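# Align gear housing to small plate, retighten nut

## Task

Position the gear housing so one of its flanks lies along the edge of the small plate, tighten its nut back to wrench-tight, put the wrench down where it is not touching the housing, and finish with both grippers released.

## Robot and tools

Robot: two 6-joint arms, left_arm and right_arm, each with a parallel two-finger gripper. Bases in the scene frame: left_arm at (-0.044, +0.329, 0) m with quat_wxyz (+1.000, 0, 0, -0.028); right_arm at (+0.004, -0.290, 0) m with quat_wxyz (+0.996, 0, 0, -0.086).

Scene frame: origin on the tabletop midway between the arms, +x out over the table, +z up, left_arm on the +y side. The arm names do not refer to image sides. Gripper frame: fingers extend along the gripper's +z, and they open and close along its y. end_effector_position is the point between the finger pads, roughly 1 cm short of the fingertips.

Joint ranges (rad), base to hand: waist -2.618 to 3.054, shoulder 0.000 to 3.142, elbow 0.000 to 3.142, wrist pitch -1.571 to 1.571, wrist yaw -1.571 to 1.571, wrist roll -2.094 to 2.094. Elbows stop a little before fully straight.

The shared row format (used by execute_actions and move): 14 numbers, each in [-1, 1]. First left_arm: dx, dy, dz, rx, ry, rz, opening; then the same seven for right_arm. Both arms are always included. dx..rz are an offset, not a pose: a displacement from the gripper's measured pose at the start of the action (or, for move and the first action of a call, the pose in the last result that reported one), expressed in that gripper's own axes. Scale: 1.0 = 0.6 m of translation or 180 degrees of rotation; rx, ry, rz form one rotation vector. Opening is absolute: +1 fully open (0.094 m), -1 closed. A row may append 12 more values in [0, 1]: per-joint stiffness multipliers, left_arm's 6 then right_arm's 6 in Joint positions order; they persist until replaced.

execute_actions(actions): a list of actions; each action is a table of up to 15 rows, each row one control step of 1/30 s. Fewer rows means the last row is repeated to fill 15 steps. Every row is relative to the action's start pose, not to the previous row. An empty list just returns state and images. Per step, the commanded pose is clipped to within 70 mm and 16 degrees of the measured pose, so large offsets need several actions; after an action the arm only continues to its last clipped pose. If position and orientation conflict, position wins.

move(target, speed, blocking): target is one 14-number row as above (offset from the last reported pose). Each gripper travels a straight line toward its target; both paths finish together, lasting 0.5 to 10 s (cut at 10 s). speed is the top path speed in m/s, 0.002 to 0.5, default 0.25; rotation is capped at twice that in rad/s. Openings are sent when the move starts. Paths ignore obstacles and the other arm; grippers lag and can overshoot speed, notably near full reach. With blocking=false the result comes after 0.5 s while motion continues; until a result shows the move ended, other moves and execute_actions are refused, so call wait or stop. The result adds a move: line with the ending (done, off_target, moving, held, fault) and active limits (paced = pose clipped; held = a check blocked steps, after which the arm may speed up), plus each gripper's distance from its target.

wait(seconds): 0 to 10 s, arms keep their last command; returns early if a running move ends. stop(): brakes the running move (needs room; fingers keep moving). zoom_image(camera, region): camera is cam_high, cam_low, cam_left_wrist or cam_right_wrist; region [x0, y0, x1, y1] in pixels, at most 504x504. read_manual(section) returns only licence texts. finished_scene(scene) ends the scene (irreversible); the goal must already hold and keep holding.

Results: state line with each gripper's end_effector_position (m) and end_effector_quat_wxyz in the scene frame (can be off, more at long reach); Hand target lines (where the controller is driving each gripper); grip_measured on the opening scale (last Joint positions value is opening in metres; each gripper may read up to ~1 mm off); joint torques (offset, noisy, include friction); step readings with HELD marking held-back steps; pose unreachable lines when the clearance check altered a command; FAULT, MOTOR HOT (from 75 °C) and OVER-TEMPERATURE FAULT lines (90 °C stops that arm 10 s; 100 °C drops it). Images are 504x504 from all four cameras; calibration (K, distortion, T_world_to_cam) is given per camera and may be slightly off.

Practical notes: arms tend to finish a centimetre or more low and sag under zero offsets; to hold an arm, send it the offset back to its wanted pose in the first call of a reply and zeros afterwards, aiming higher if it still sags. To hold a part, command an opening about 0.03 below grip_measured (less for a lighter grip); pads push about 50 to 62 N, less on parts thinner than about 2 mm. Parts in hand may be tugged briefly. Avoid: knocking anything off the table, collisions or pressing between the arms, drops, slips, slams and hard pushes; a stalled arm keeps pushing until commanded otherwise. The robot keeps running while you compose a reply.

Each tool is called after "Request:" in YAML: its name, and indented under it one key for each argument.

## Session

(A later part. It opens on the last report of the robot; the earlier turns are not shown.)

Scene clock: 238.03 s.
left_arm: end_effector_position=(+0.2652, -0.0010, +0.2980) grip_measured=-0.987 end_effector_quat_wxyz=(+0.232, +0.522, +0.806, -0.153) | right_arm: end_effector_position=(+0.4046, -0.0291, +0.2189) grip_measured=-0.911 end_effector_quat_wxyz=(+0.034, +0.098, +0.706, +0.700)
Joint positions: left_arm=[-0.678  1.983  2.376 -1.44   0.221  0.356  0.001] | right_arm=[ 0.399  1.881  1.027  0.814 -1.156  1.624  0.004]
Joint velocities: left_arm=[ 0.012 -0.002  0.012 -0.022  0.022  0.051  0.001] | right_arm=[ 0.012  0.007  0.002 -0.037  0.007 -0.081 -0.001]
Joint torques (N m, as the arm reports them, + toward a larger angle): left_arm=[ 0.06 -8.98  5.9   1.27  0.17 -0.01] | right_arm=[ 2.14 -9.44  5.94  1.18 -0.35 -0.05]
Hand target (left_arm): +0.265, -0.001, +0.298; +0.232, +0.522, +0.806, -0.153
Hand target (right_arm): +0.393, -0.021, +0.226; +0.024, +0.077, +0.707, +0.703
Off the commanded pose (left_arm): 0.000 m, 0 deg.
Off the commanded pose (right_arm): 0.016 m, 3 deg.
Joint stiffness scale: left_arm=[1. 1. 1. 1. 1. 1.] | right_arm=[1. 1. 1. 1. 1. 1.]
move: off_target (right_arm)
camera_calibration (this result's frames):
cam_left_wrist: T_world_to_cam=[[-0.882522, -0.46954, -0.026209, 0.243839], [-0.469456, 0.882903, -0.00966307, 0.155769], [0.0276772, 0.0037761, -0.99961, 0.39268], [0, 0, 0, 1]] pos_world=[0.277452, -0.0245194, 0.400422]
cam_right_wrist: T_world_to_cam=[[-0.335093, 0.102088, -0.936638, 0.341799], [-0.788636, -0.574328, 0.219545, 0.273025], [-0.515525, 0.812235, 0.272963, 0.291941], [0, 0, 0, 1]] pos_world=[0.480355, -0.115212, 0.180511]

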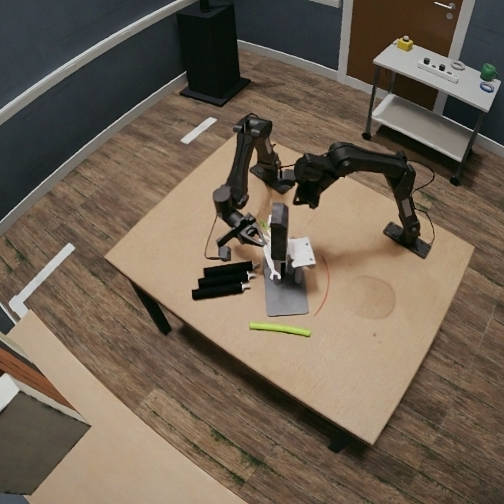

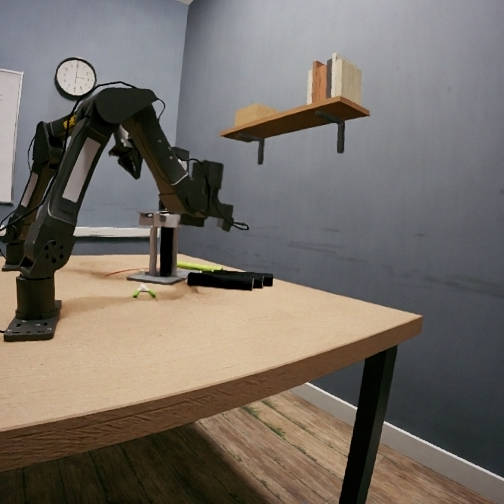

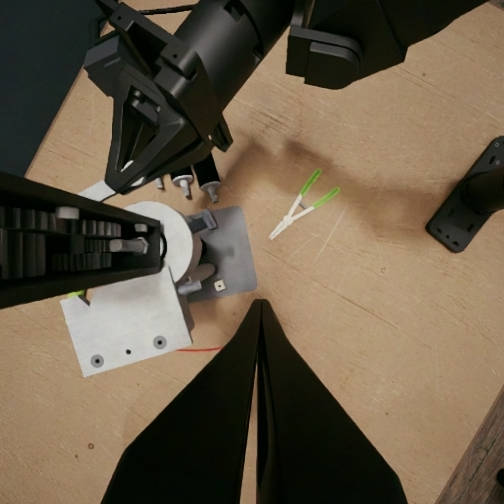

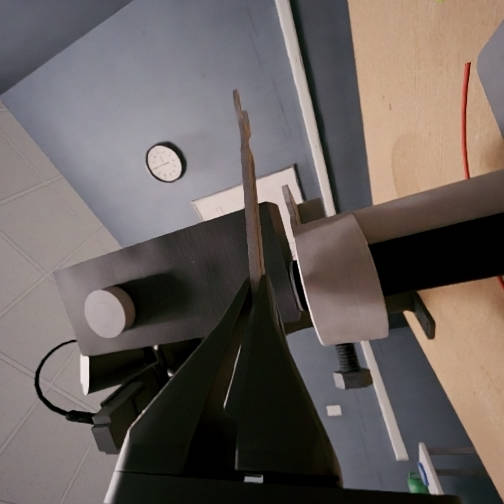

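Request:
move:
  target: [0,0,0,0,0,0,-1,0.045,0.015,0.045,0,0.04,-0.03,-1]
  speed: 0.02

Scene clock: 242.27 s.
left_arm: end_effector_position=(+0.2652, -0.0010, +0.2980) grip_measured=-0.987 end_effector_quat_wxyz=(+0.232, +0.522, +0.806, -0.153) | right_arm: end_effector_position=(+0.4093, -0.0194, +0.2214) grip_measured=-0.911 end_effector_quat_wxyz=(+0.058, +0.085, +0.710, +0.697)
Joint positions: left_arm=[-0.678  1.983  2.376 -1.44   0.221  0.356  0.001] | right_arm=[ 0.424  1.886  1.055  0.781 -1.117  1.561  0.004]
Joint velocities: left_arm=[-0.007  0.012 -0.022  0.007 -0.022 -0.007  0.   ] | right_arm=[ 0.017  0.007 -0.022  0.007 -0.051 -0.022 -0.   ]
Joint torques (N m, as the arm reports them, + toward a larger angle): left_arm=[-0.06 -9.01  5.88  1.26  0.13 -0.01] | right_arm=[ 4.52 -7.98  8.04  1.31 -1.13 -0.16]
Hand target (left_arm): +0.265, -0.001, +0.298; +0.232, +0.522, +0.806, -0.153
Hand target (right_arm): +0.384, +0.001, +0.229; +0.023, +0.022, +0.710, +0.703
Off the commanded pose (left_arm): 0.000 m, 0 deg.
Off the commanded pose (right_arm): 0.034 m, 8 deg.
Joint stiffness scale: left_arm=[1. 1. 1. 1. 1. 1.] | right_arm=[1. 1. 1. 1. 1. 1.]
move: off_target (right_arm)
camera_calibration (this result's frames):
cam_left_wrist: T_world_to_cam=[[-0.882522, -0.46954, -0.026209, 0.243839], [-0.469456, 0.882903, -0.00966307, 0.155769], [0.0276772, 0.0037761, -0.99961, 0.39268], [0, 0, 0, 1]] pos_world=[0.277452, -0.0245194, 0.400422]
cam_right_wrist: T_world_to_cam=[[-0.28479, 0.0909176, -0.954269, 0.327782], [-0.806911, -0.560141, 0.187446, 0.296614], [-0.517483, 0.823393, 0.232885, 0.295722], [0, 0, 0, 1]] pos_world=[0.485722, -0.107151, 0.188324]

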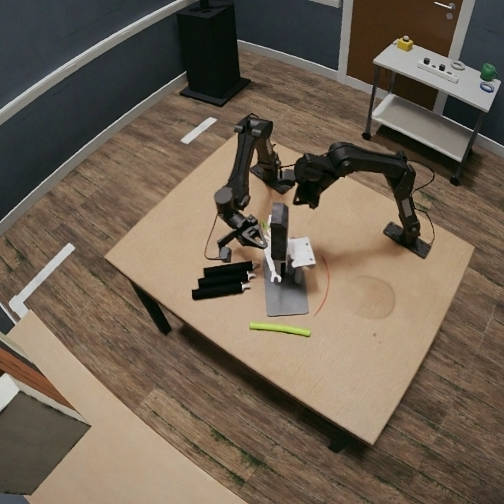

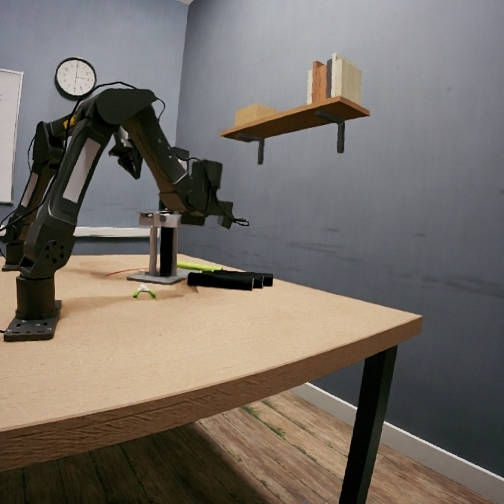

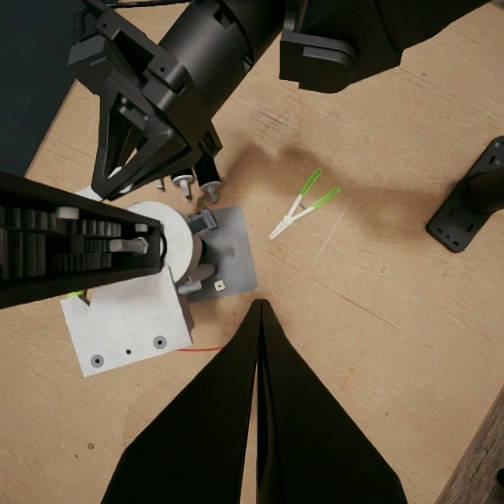

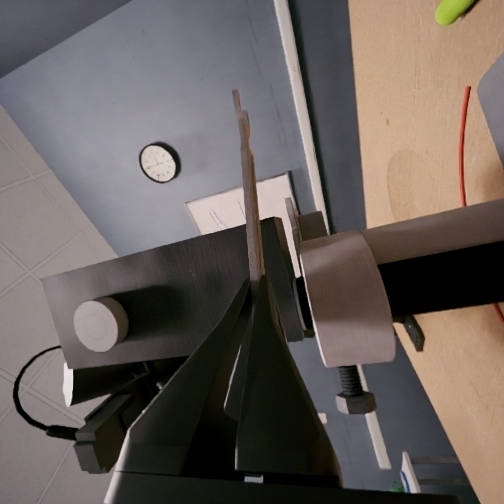

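Request:
move:
  target: [0,0,0,0,0,0,-1,0.04,0.01,0.05,0,0.13,0,-1]
  speed: 0.04

Scene clock: 247.67 s.
left_arm: end_effector_position=(+0.2652, -0.0010, +0.2980) grip_measured=-0.987 end_effector_quat_wxyz=(+0.232, +0.522, +0.806, -0.153) | right_arm: end_effector_position=(+0.4279, -0.0026, +0.2195) grip_measured=-0.911 end_effector_quat_wxyz=(-0.032, +0.013, +0.713, +0.701)
Joint positions: left_arm=[-0.678  1.983  2.376 -1.44   0.221  0.356  0.001] | right_arm=[ 0.42   2.088  1.349  0.668 -1.349  1.565  0.004]
Joint velocities: left_arm=[-0.002 -0.007 -0.007 -0.007  0.037  0.037 -0.001] | right_arm=[-0.007  0.012  0.002 -0.022 -0.051 -0.022 -0.   ]
Joint torques (N m, as the arm reports them, + toward a larger angle): left_arm=[-0.08 -8.99  6.05  1.26  0.13 -0.01] | right_arm=[ 4.76 -9.89  8.06  1.05 -1.55 -0.11]
Hand target (left_arm): +0.265, -0.001, +0.298; +0.232, +0.522, +0.806, -0.153
Hand target (right_arm): +0.394, +0.014, +0.227; -0.086, -0.056, +0.707, +0.700
Off the commanded pose (left_arm): 0.000 m, 0 deg.
Off the commanded pose (right_arm): 0.041 m, 10 deg.
Joint stiffness scale: left_arm=[1. 1. 1. 1. 1. 1.] | right_arm=[1. 1. 1. 1. 1. 1.]
move: off_target (right_arm)
camera_calibration (this result's frames):
cam_left_wrist: T_world_to_cam=[[-0.882522, -0.46954, -0.026209, 0.243839], [-0.469456, 0.882903, -0.00966307, 0.155769], [0.0276772, 0.0037761, -0.99961, 0.39268], [0, 0, 0, 1]] pos_world=[0.277452, -0.0245194, 0.400422]
cam_right_wrist: T_world_to_cam=[[-0.324897, 0.0296697, -0.945284, 0.344787], [-0.653894, -0.729161, 0.201859, 0.252345], [-0.683275, 0.683699, 0.256303, 0.357339], [0, 0, 0, 1]] pos_world=[0.521188, -0.0705417, 0.183396]

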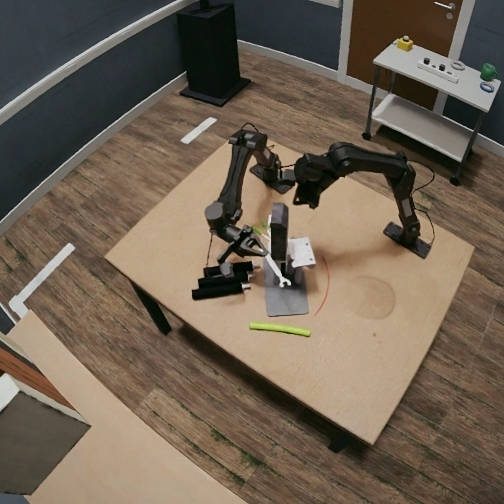

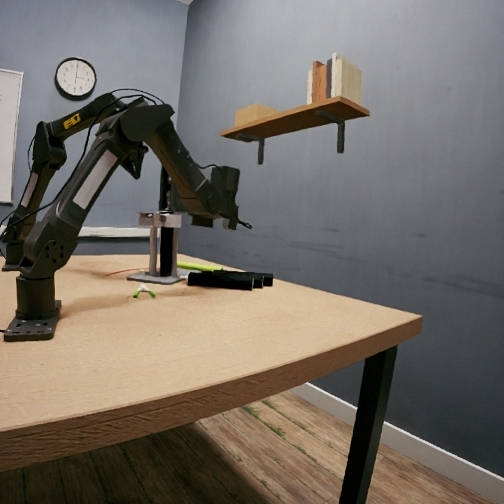

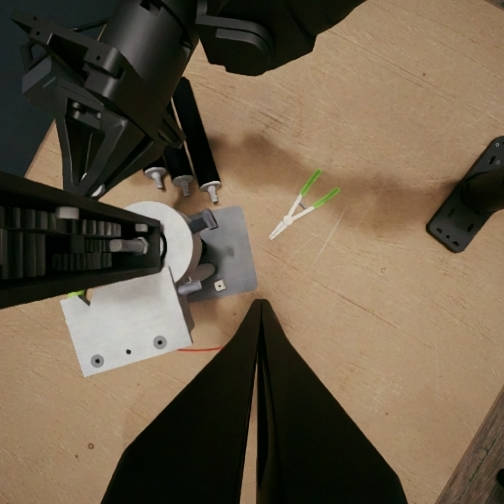

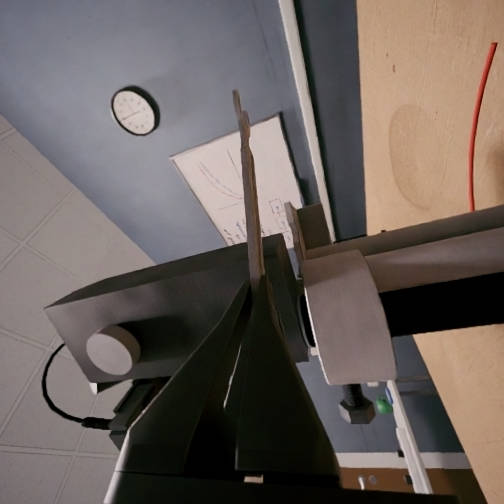

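Request:
move:
  target: [0,0,0,0,0,0,-1,0.1,0.01,0.05,0,0.05,0,-1]
  speed: 0.02

Scene clock: 251.93 s.
left_arm: end_effector_position=(+0.2652, -0.0010, +0.2980) grip_measured=-0.987 end_effector_quat_wxyz=(+0.232, +0.522, +0.806, -0.153) | right_arm: end_effector_position=(+0.4064, +0.0172, +0.2152) grip_measured=-0.911 end_effector_quat_wxyz=(-0.047, +0.022, +0.714, +0.698)
Joint positions: left_arm=[-0.678  1.983  2.376 -1.44   0.221  0.356  0.001] | right_arm=[ 0.476  2.048  1.273  0.693 -1.301  1.591  0.004]
Joint velocities: left_arm=[ 0.002 -0.007  0.002 -0.037 -0.095  0.007 -0.001] | right_arm=[ 0.012 -0.007 -0.002  0.037  0.022 -0.095 -0.   ]
Joint torques (N m, as the arm reports them, + toward a larger angle): left_arm=[-0.09 -9.16  5.91  1.27  0.13  0.  ] | right_arm=[  3.28 -11.84   4.77   1.29  -1.43  -0.05]
Hand target (left_arm): +0.265, -0.001, +0.298; +0.232, +0.522, +0.806, -0.153
Hand target (right_arm): +0.370, +0.025, +0.228; -0.087, -0.041, +0.709, +0.699
Off the commanded pose (left_arm): 0.000 m, 0 deg.
Off the commanded pose (right_arm): 0.042 m, 9 deg.
Joint stiffness scale: left_arm=[1. 1. 1. 1. 1. 1.] | right_arm=[1. 1. 1. 1. 1. 1.]
move: off_target (right_arm)
camera_calibration (this result's frames):
cam_left_wrist: T_world_to_cam=[[-0.882427, -0.469702, -0.0265196, 0.243971], [-0.469622, 0.882816, -0.00955018, 0.155764], [0.0278976, 0.00402684, -0.999603, 0.392605], [0, 0, 0, 1]] pos_world=[0.277484, -0.0244979, 0.400406]
cam_right_wrist: T_world_to_cam=[[-0.356796, 0.0205074, -0.933957, 0.343811], [-0.640748, -0.7329, 0.22869, 0.242569], [-0.679808, 0.680027, 0.274636, 0.324921], [0, 0, 0, 1]] pos_world=[0.498979, -0.0502271, 0.176397]

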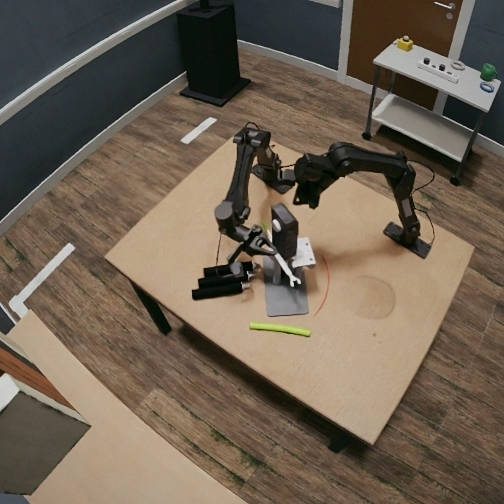

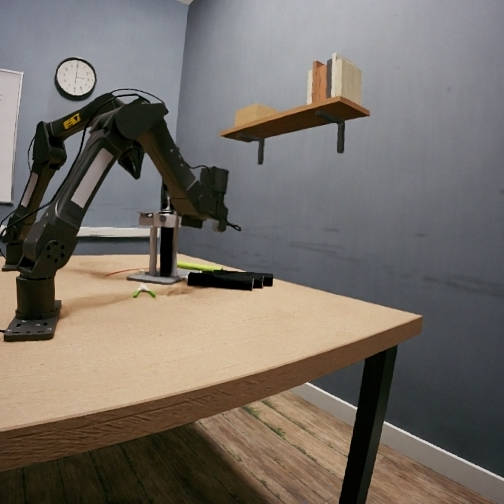

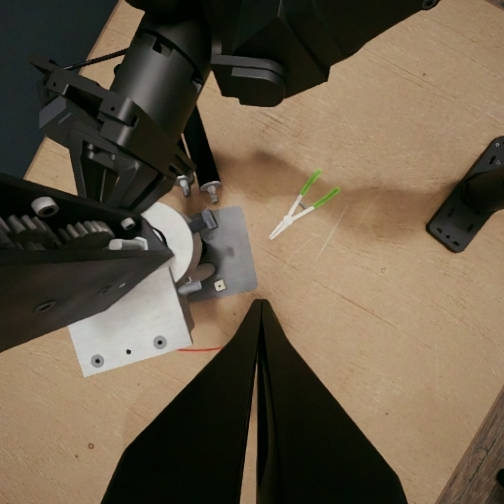

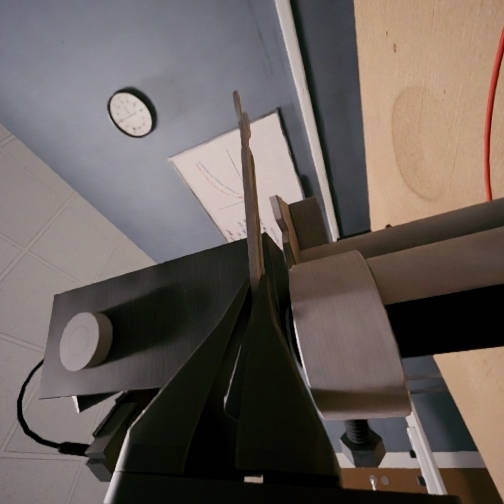

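Request:
move:
  target: [0.13,0.03,-0.09,0,-0.3,0,-1,-0.04,0.02,-0.06,0,0,0,-1]
  speed: 0.15

Request:
move:
  target: [0,0,0,0,0,0,-1,0.14,0.01,-0.27,0,-0.06,-0.03,-1]
  speed: 0.15

Scene clock: 256.10 s.
left_arm: end_effector_position=(+0.2482, +0.0877, +0.2952) grip_measured=-0.987 end_effector_quat_wxyz=(+0.565, +0.396, +0.622, -0.370) | right_arm: end_effector_position=(+0.4309, -0.0150, +0.2201) grip_measured=-0.911 end_effector_quat_wxyz=(-0.052, +0.037, +0.715, +0.696)
Joint positions: left_arm=[-0.298  1.161  0.758  0.278  0.789  0.076  0.001] | right_arm=[ 0.391  2.076  1.36   0.58  -1.374  1.564  0.004]
Joint velocities: left_arm=[-0.007  0.022 -0.012 -0.066 -0.007  0.007 -0.001] | right_arm=[-0.012  0.002  0.002  0.007 -0.007  0.022 -0.   ]
Joint torques (N m, as the arm reports them, + toward a larger angle): left_arm=[ 0.62 -5.08  6.74  1.93  0.16 -0.04] | right_arm=[-0.62 -9.39  8.39  1.02 -0.32 -0.15]
Hand target (left_arm): +0.244, +0.090, +0.302; +0.574, +0.396, +0.613, -0.370
Hand target (right_arm): +0.433, -0.017, +0.225; -0.047, +0.023, +0.714, +0.698
Off the commanded pose (left_arm): 0.010 m, 1 deg.
Off the commanded pose (right_arm): 0.006 m, 2 deg.
Joint stiffness scale: left_arm=[1. 1. 1. 1. 1. 1.] | right_arm=[1. 1. 1. 1. 1. 1.]
move: done
camera_calibration (this result's frames):
cam_left_wrist: T_world_to_cam=[[-0.880454, -0.471556, 0.0493507, 0.247798], [-0.318687, 0.511514, -0.797992, 0.297293], [0.351055, -0.718323, -0.600644, 0.25535], [0, 0, 0, 1]] pos_world=[0.223276, 0.148205, 0.378383]
cam_right_wrist: T_world_to_cam=[[-0.382205, 0.0197328, -0.923867, 0.366518], [-0.643112, -0.723606, 0.250601, 0.229874], [-0.66357, 0.689931, 0.289257, 0.35212], [0, 0, 0, 1]] pos_world=[0.521577, -0.0838328, 0.179154]

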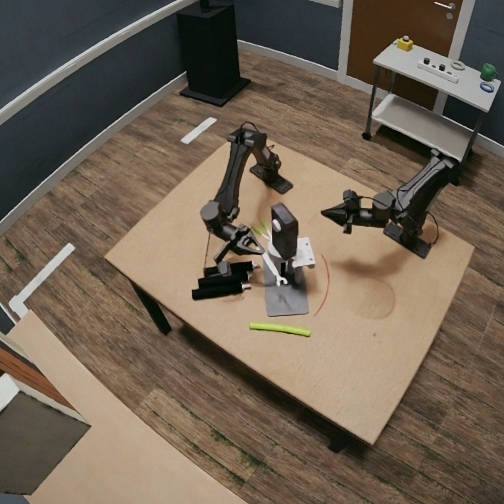

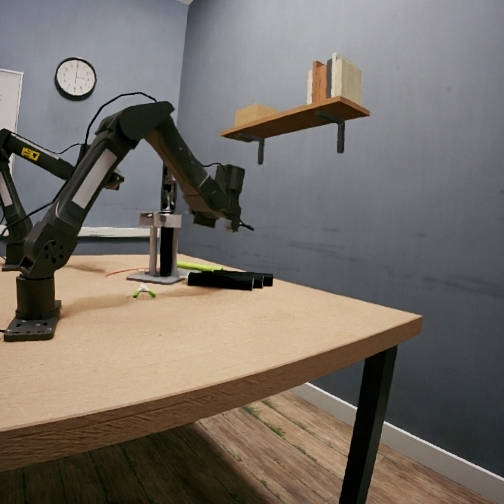

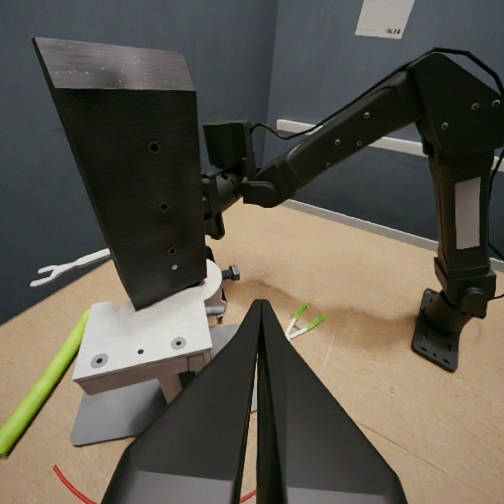

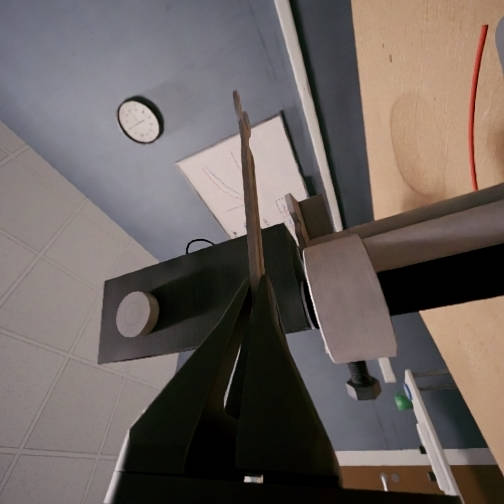

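Scene clock: 257.70 s.
left_arm: end_effector_position=(+0.2482, +0.0877, +0.2952) grip_measured=-0.987 end_effector_quat_wxyz=(+0.565, +0.396, +0.622, -0.370) | right_arm: end_effector_position=(+0.3628, -0.1798, +0.2342) grip_measured=-0.911 end_effector_quat_wxyz=(+0.068, +0.099, +0.705, +0.699)
Joint positions: left_arm=[-0.298  1.161  0.758  0.278  0.789  0.076  0.001] | right_arm=[-0.027  1.631  0.884  0.411 -1.531  1.279  0.004]
Joint velocities: left_arm=[-0.002 -0.002  0.012  0.037 -0.022 -0.051  0.   ] | right_arm=[ 0.027 -0.002 -0.012 -0.095  0.007 -0.051  0.   ]
Joint torques (N m, as the arm reports them, + toward a larger angle): left_arm=[-0.06 -3.49  7.62  1.77  0.07  0.01] | right_arm=[-0.27 -7.39  5.53  0.94 -0.51 -0.17]
Hand target (left_arm): +0.248, +0.088, +0.295; +0.565, +0.396, +0.623, -0.370
Hand target (right_arm): +0.355, -0.179, +0.239; +0.068, +0.085, +0.704, +0.702
Off the commanded pose (left_arm): 0.000 m, 0 deg.
Off the commanded pose (right_arm): 0.013 m, 5 deg.
Joint stiffness scale: left_arm=[1. 1. 1. 1. 1. 1.] | right_arm=[1. 1. 1. 1. 1. 1.]
joint sent to its limit (right arm) — the command would take joint 5 (wrist yaw) past its lower limit, so that joint was sent only as far as its limit.
move: off_target (right_arm)
camera_calibration (this result's frames):
cam_left_wrist: T_world_to_cam=[[-0.880454, -0.471556, 0.0493507, 0.247798], [-0.318687, 0.511514, -0.797992, 0.297293], [0.351055, -0.718323, -0.600644, 0.25535], [0, 0, 0, 1]] pos_world=[0.223276, 0.148205, 0.378383]
cam_right_wrist: T_world_to_cam=[[-0.285998, 0.111023, -0.951777, 0.344802], [-0.825337, -0.533192, 0.185809, 0.178759], [-0.486851, 0.838678, 0.244124, 0.389749], [0, 0, 0, 1]] pos_world=[0.435899, -0.269842, 0.199813]

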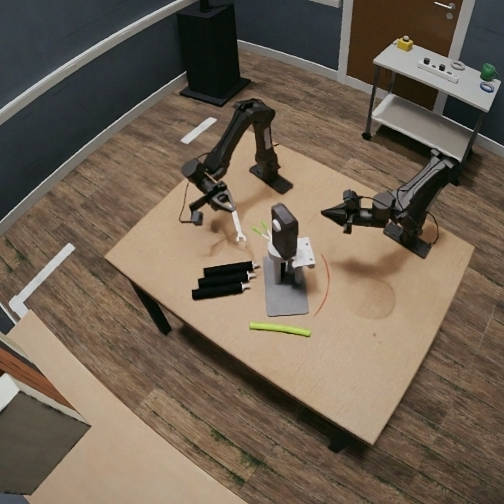

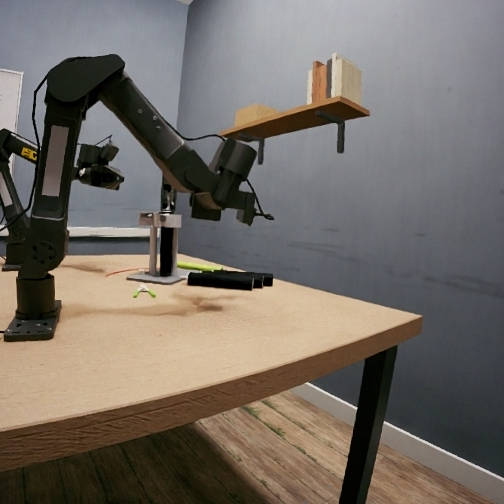

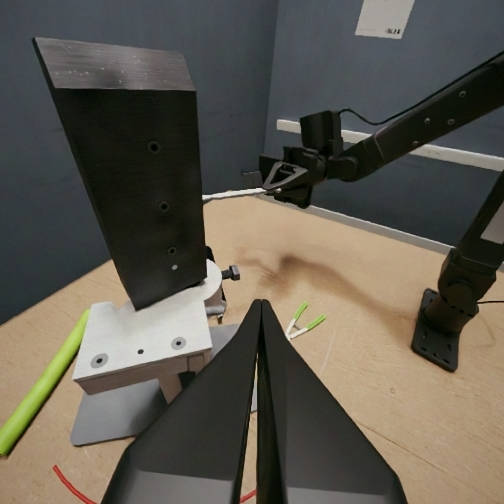

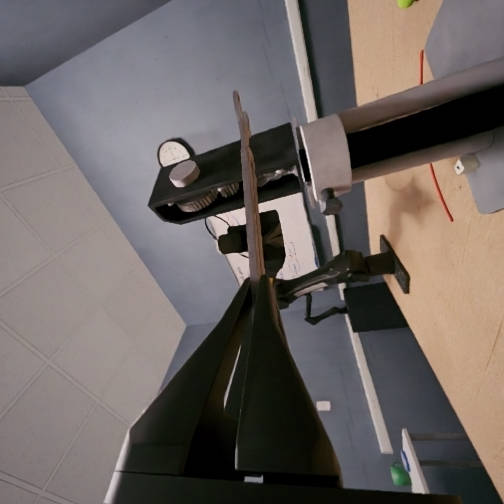

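Request:
move:
  target: [0.05,0.137,0.055,-0.167,0.05,0,-1,0,0,0,0,0,0,-1]
  speed: 0.1

Request:
move:
  target: [-0.02,0,0.055,0,0,0,-1,0,0,0,0,0,0,-1]
  speed: 0.015

Scene clock: 261.03 s.
left_arm: end_effector_position=(+0.3308, +0.0986, +0.2431) grip_measured=-0.987 end_effector_quat_wxyz=(+0.582, +0.266, +0.751, -0.163) | right_arm: end_effector_position=(+0.3626, -0.1798, +0.2338) grip_measured=-0.911 end_effector_quat_wxyz=(+0.065, +0.102, +0.704, +0.699)
Joint positions: left_arm=[-0.461  1.334  0.832  0.228  0.094  0.094  0.001] | right_arm=[-0.027  1.631  0.884  0.405 -1.531  1.281  0.004]
Joint velocities: left_arm=[-0.002 -0.002  0.007  0.007  0.037  0.007 -0.   ] | right_arm=[-0.017 -0.002 -0.007 -0.022 -0.007 -0.037 -0.   ]
Joint torques (N m, as the arm reports them, + toward a larger angle): left_arm=[-0.87 -4.82 11.07  1.95 -0.05 -0.01] | right_arm=[ 0.07 -6.    6.27  1.04 -0.24 -0.04]
Hand target (left_arm): +0.335, +0.095, +0.261; +0.597, +0.264, +0.740, -0.164
Hand target (right_arm): +0.363, -0.180, +0.234; +0.068, +0.099, +0.705, +0.699
Off the commanded pose (left_arm): 0.019 m, 2 deg.
Off the commanded pose (right_arm): 0.000 m, 1 deg.
Joint stiffness scale: left_arm=[1. 1. 1. 1. 1. 1.] | right_arm=[1. 1. 1. 1. 1. 1.]
move: off_target (left_arm)
camera_calibration (this result's frames):
cam_left_wrist: T_world_to_cam=[[-0.53081, -0.846473, -0.0415215, 0.271627], [-0.606722, 0.41376, -0.678742, 0.352461], [0.591717, -0.335091, -0.733202, 0.117642], [0, 0, 0, 1]] pos_world=[0.288417, 0.123512, 0.336764]
cam_right_wrist: T_world_to_cam=[[-0.294164, 0.112791, -0.949076, 0.346979], [-0.823549, -0.533829, 0.191815, 0.176516], [-0.48501, 0.838036, 0.249922, 0.387569], [0, 0, 0, 1]] pos_world=[0.435413, -0.269703, 0.198589]

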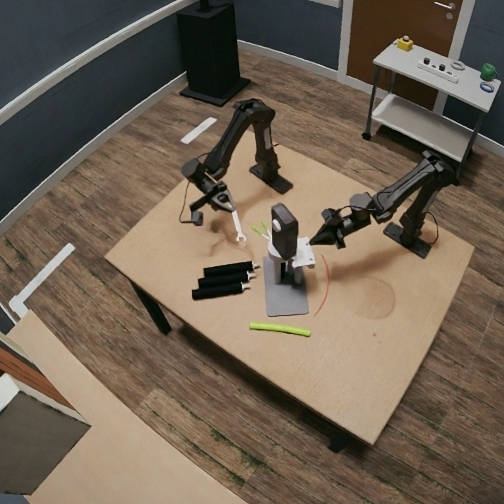

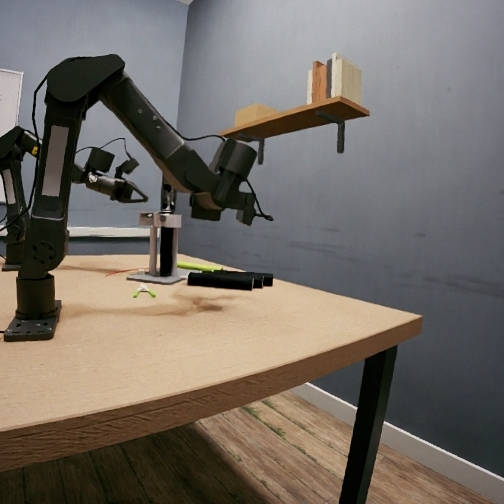

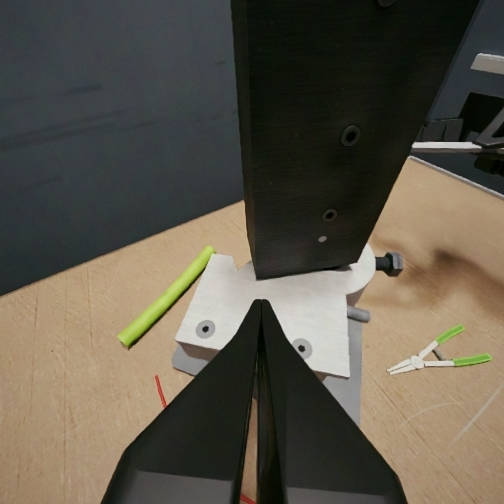

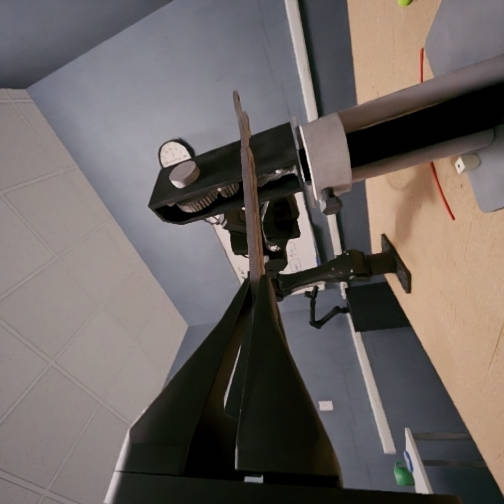

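Scene clock: 263.60 s.
left_arm: end_effector_position=(+0.3533, +0.0838, +0.2255) grip_measured=-0.987 end_effector_quat_wxyz=(+0.563, +0.270, +0.765, -0.158) | right_arm: end_effector_position=(+0.3626, -0.1798, +0.2338) grip_measured=-0.911 end_effector_quat_wxyz=(+0.062, +0.105, +0.704, +0.700)
Joint positions: left_arm=[-0.467  1.464  0.915  0.226  0.087  0.094  0.001] | right_arm=[-0.027  1.631  0.884  0.405 -1.531  1.288  0.004]
Joint velocities: left_arm=[-0.022  0.002  0.012 -0.066 -0.037  0.051 -0.   ] | right_arm=[-0.012 -0.002 -0.002 -0.022 -0.022 -0.051  0.001]
Joint torques (N m, as the arm reports them, + toward a larger angle): left_arm=[-0.94 -5.9  10.74  2.1  -0.03 -0.05] | right_arm=[ 0.02 -5.99  6.14  1.02 -0.26 -0.05]
Hand target (left_arm): +0.358, +0.078, +0.246; +0.582, +0.266, +0.751, -0.163
Hand target (right_arm): +0.363, -0.180, +0.234; +0.065, +0.102, +0.704, +0.699
Off the commanded pose (left_arm): 0.022 m, 3 deg.
Off the commanded pose (right_arm): 0.000 m, 0 deg.
Joint stiffness scale: left_arm=[1. 1. 1. 1. 1. 1.] | right_arm=[1. 1. 1. 1. 1. 1.]
move: off_target (left_arm)
camera_calibration (this result's frames):
cam_left_wrist: T_world_to_cam=[[-0.532193, -0.845603, -0.0415497, 0.270771], [-0.634858, 0.431064, -0.641201, 0.360286], [0.560112, -0.314865, -0.766247, 0.103384], [0, 0, 0, 1]] pos_world=[0.314926, 0.106211, 0.321484]
cam_right_wrist: T_world_to_cam=[[-0.300481, 0.114343, -0.946909, 0.349042], [-0.822302, -0.534067, 0.196449, 0.174938], [-0.48325, 0.837674, 0.254502, 0.385796], [0, 0, 0, 1]] pos_world=[0.435168, -0.269653, 0.197959]

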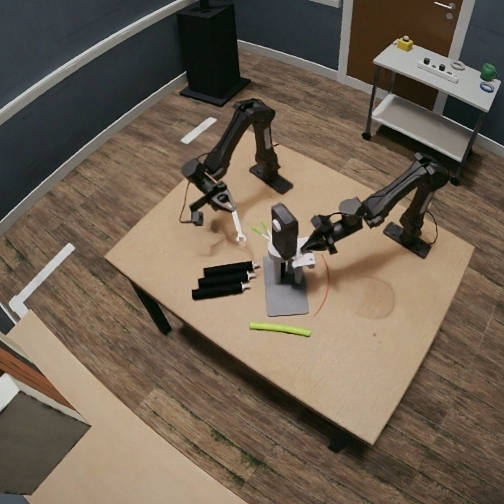

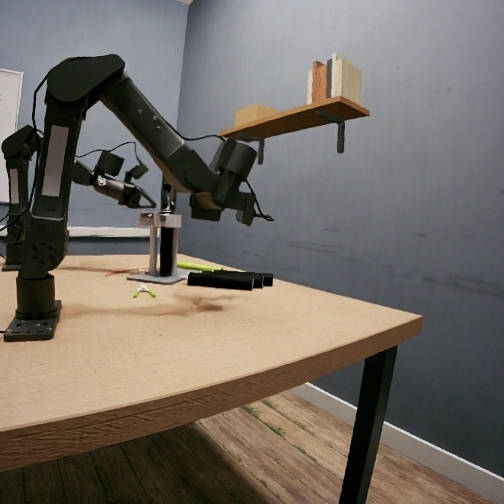

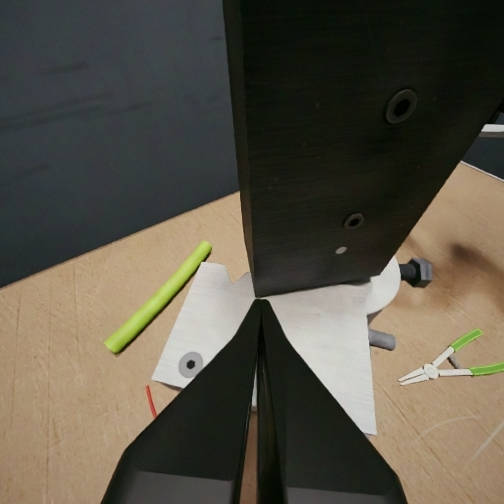

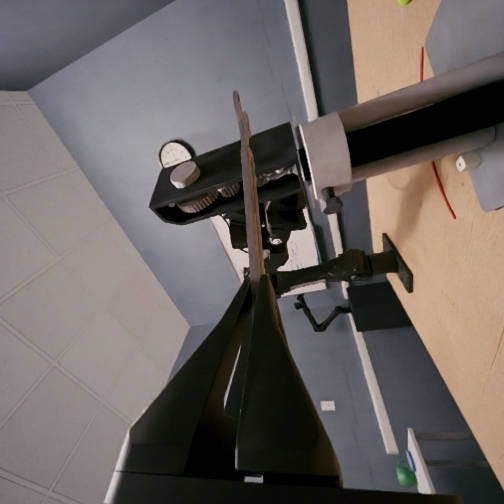

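Request:
move:
  target: [-0.045,-0.015,0.03,0,0,0,-1,0,0,0,0,0,0,-1]
  speed: 0.015

Scene clock: 266.80 s.
left_arm: end_effector_position=(+0.3636, +0.0706, +0.2243) grip_measured=-0.987 end_effector_quat_wxyz=(+0.544, +0.271, +0.780, -0.148) | right_arm: end_effector_position=(+0.3626, -0.1798, +0.2338) grip_measured=-0.911 end_effector_quat_wxyz=(+0.060, +0.107, +0.704, +0.700)
Joint positions: left_arm=[-0.496  1.528  1.017  0.138  0.045  0.087  0.001] | right_arm=[-0.027  1.631  0.884  0.405 -1.531  1.295  0.004]
Joint velocities: left_arm=[ 0.007 -0.002  0.002 -0.081  0.022  0.037 -0.001] | right_arm=[ 0.012  0.002 -0.002 -0.051 -0.037  0.007 -0.001]
Joint torques (N m, as the arm reports them, + toward a larger angle): left_arm=[-1.11 -6.3  11.04  2.07  0.1  -0.07] | right_arm=[ 0.02 -5.97  6.12  1.02 -0.27 -0.04]
Hand target (left_arm): +0.367, +0.061, +0.245; +0.563, +0.270, +0.765, -0.159
Hand target (right_arm): +0.363, -0.180, +0.234; +0.062, +0.105, +0.704, +0.700
Off the commanded pose (left_arm): 0.023 m, 3 deg.
Off the commanded pose (right_arm): 0.000 m, 0 deg.
Joint stiffness scale: left_arm=[1. 1. 1. 1. 1. 1.] | right_arm=[1. 1. 1. 1. 1. 1.]
move: off_target (left_arm)
camera_calibration (this result's frames):
cam_left_wrist: T_world_to_cam=[[-0.522655, -0.851188, -0.0480782, 0.263383], [-0.665027, 0.442334, -0.60173, 0.373087], [0.533452, -0.282524, -0.797251, 0.106939], [0, 0, 0, 1]] pos_world=[0.328725, 0.0893717, 0.322418]
cam_right_wrist: T_world_to_cam=[[-0.306784, 0.115892, -0.944697, 0.351089], [-0.821024, -0.534312, 0.201074, 0.173349], [-0.48146, 0.837305, 0.259069, 0.384013], [0, 0, 0, 1]] pos_world=[0.434919, -0.269601, 0.197331]

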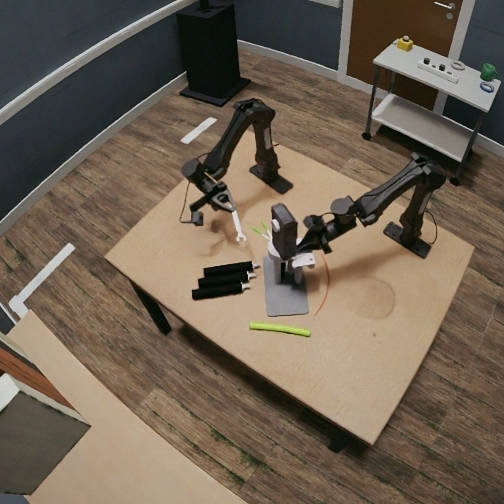

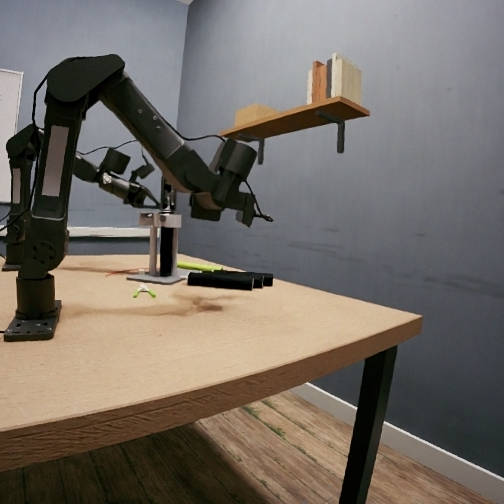

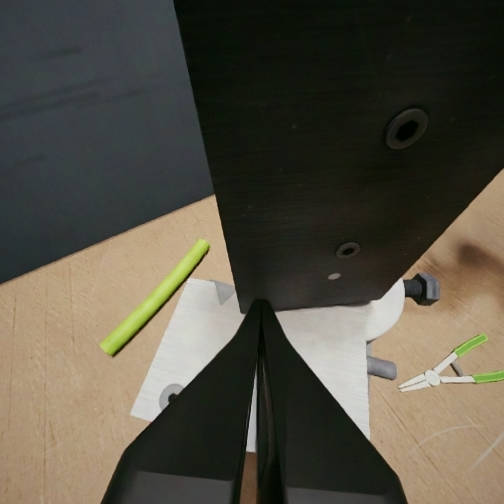

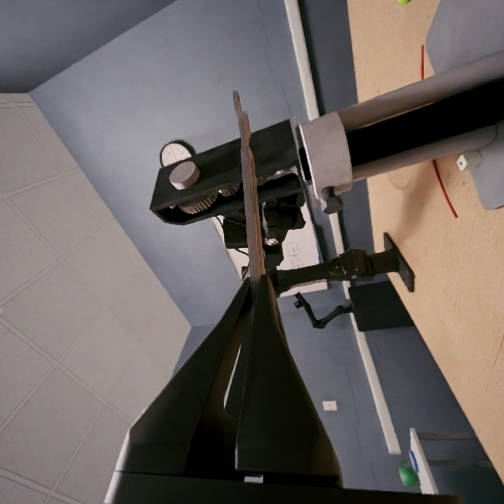

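Request:
move:
  target: [-0.042,-0.008,0.02,0,0,0,-1,0,0,0,0,0,0,-1]
  speed: 0.015

Scene clock: 269.00 s.
left_arm: end_effector_position=(+0.3720, +0.0691, +0.2171) grip_measured=-0.987 end_effector_quat_wxyz=(+0.519, +0.269, +0.801, -0.128) | right_arm: end_effector_position=(+0.3626, -0.1798, +0.2338) grip_measured=-0.911 end_effector_quat_wxyz=(+0.057, +0.110, +0.703, +0.700)
Joint positions: left_arm=[-0.503  1.576  1.1    0.032  0.008  0.085  0.001] | right_arm=[-0.027  1.631  0.884  0.405 -1.531  1.302  0.004]
Joint velocities: left_arm=[-0.012 -0.012 -0.002  0.007 -0.051  0.007 -0.   ] | right_arm=[ 0.002  0.012 -0.002 -0.007 -0.022  0.022  0.   ]
Joint torques (N m, as the arm reports them, + toward a larger angle): left_arm=[-1.37 -6.89 11.35  2.1   0.23 -0.04] | right_arm=[ 0.02 -6.01  6.13  1.03 -0.26 -0.04]
Hand target (left_arm): +0.375, +0.055, +0.243; +0.544, +0.271, +0.780, -0.148
Hand target (right_arm): +0.363, -0.180, +0.234; +0.060, +0.107, +0.704, +0.700
Off the commanded pose (left_arm): 0.030 m, 4 deg.
Off the commanded pose (right_arm): 0.000 m, 0 deg.
Joint stiffness scale: left_arm=[1. 1. 1. 1. 1. 1.] | right_arm=[1. 1. 1. 1. 1. 1.]
move: off_target (left_arm)
camera_calibration (this result's frames):
cam_left_wrist: T_world_to_cam=[[-0.501984, -0.862657, -0.0619263, 0.262297], [-0.707691, 0.450857, -0.543968, 0.377751], [0.497178, -0.229238, -0.836818, 0.114724], [0, 0, 0, 1]] pos_world=[0.341962, 0.0822597, 0.31773]
cam_right_wrist: T_world_to_cam=[[-0.313072, 0.117438, -0.942441, 0.353119], [-0.819715, -0.534565, 0.205691, 0.17175], [-0.47964, 0.836928, 0.263623, 0.38222], [0, 0, 0, 1]] pos_world=[0.434666, -0.269549, 0.196704]

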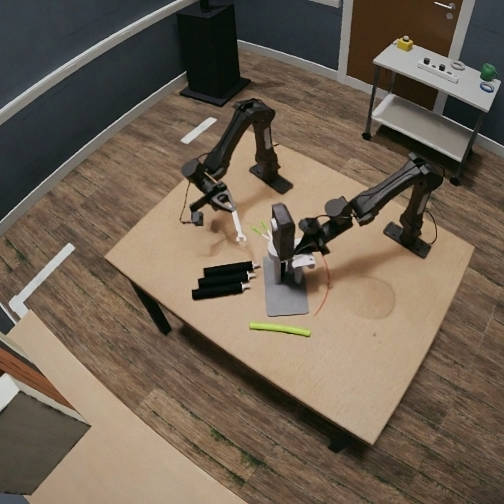

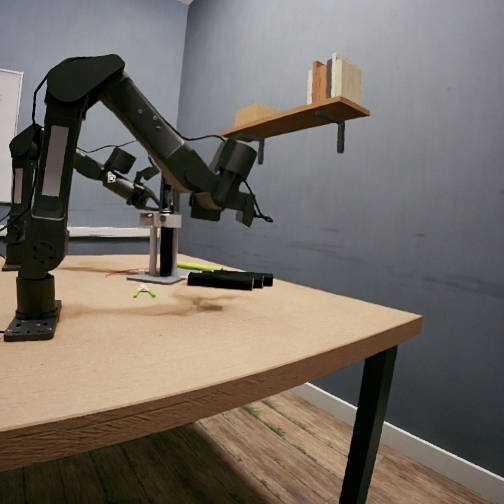

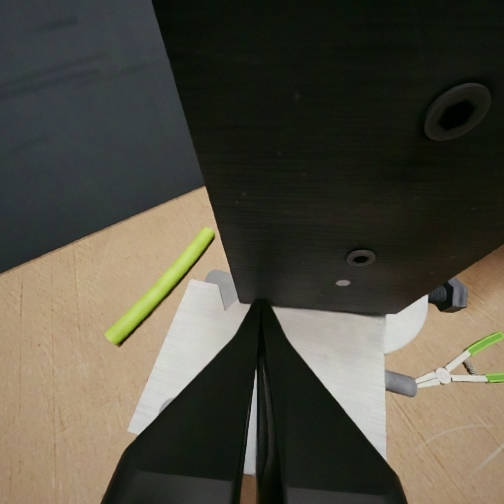

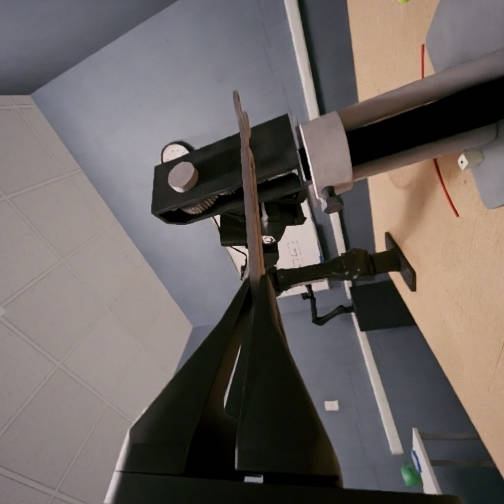

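Request:
move:
  target: [-0.05,-0.02,0.008,0.02,-0.04,0,-1,0,0,0,0,0,0,-1]
  speed: 0.02

Scene clock: 272.80 s.
left_arm: end_effector_position=(+0.3769, +0.0595, +0.2221) grip_measured=-0.987 end_effector_quat_wxyz=(+0.534, +0.273, +0.786, -0.146) | right_arm: end_effector_position=(+0.3626, -0.1798, +0.2338) grip_measured=-0.911 end_effector_quat_wxyz=(+0.055, +0.112, +0.703, +0.700)
Joint positions: left_arm=[-0.502  1.599  1.101  0.101  0.041  0.085  0.001] | right_arm=[-0.027  1.631  0.884  0.405 -1.531  1.309  0.004]
Joint velocities: left_arm=[-0.012 -0.002  0.002 -0.051 -0.037 -0.022 -0.001] | right_arm=[-0.017  0.002  0.002  0.007  0.051 -0.081  0.001]
Joint torques (N m, as the arm reports them, + toward a larger angle): left_arm=[-0.5  -7.56  8.15  2.47  0.42 -0.08] | right_arm=[ 0.01 -6.02  6.16  1.03 -0.26 -0.05]
Hand target (left_arm): +0.378, +0.049, +0.242; +0.559, +0.277, +0.763, -0.169
Hand target (right_arm): +0.363, -0.180, +0.234; +0.057, +0.110, +0.703, +0.700
Off the commanded pose (left_arm): 0.022 m, 5 deg.
Off the commanded pose (right_arm): 0.000 m, 0 deg.
Joint stiffness scale: left_arm=[1. 1. 1. 1. 1. 1.] | right_arm=[1. 1. 1. 1. 1. 1.]
move: off_target (left_arm)
camera_calibration (this result's frames):
cam_left_wrist: T_world_to_cam=[[-0.525227, -0.849611, -0.0479296, 0.261627], [-0.6762, 0.450893, -0.582623, 0.385003], [0.516614, -0.2736, -0.811328, 0.103922], [0, 0, 0, 1]] pos_world=[0.344065, 0.0771194, 0.321166]
cam_right_wrist: T_world_to_cam=[[-0.319344, 0.118981, -0.94014, 0.355133], [-0.818375, -0.534825, 0.210297, 0.170141], [-0.477789, 0.836544, 0.268164, 0.380419], [0, 0, 0, 1]] pos_world=[0.434408, -0.269495, 0.19608]

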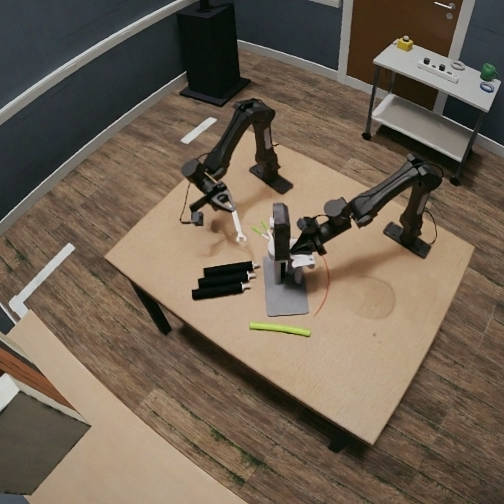

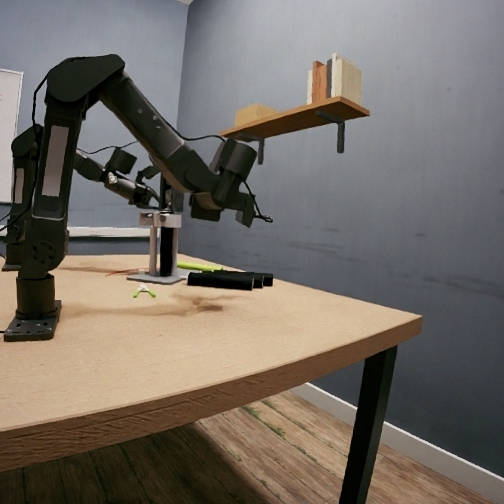

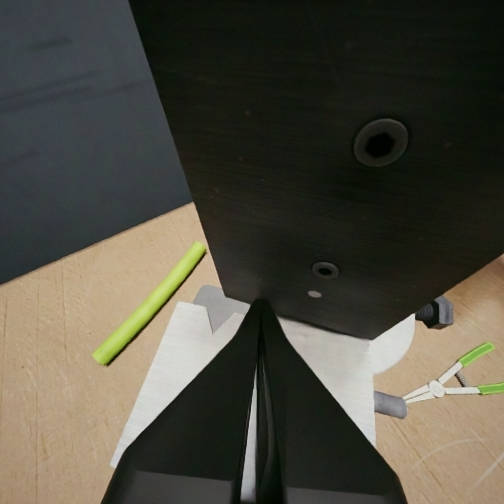

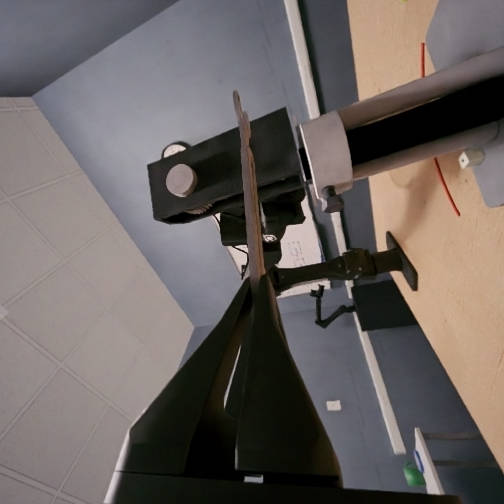

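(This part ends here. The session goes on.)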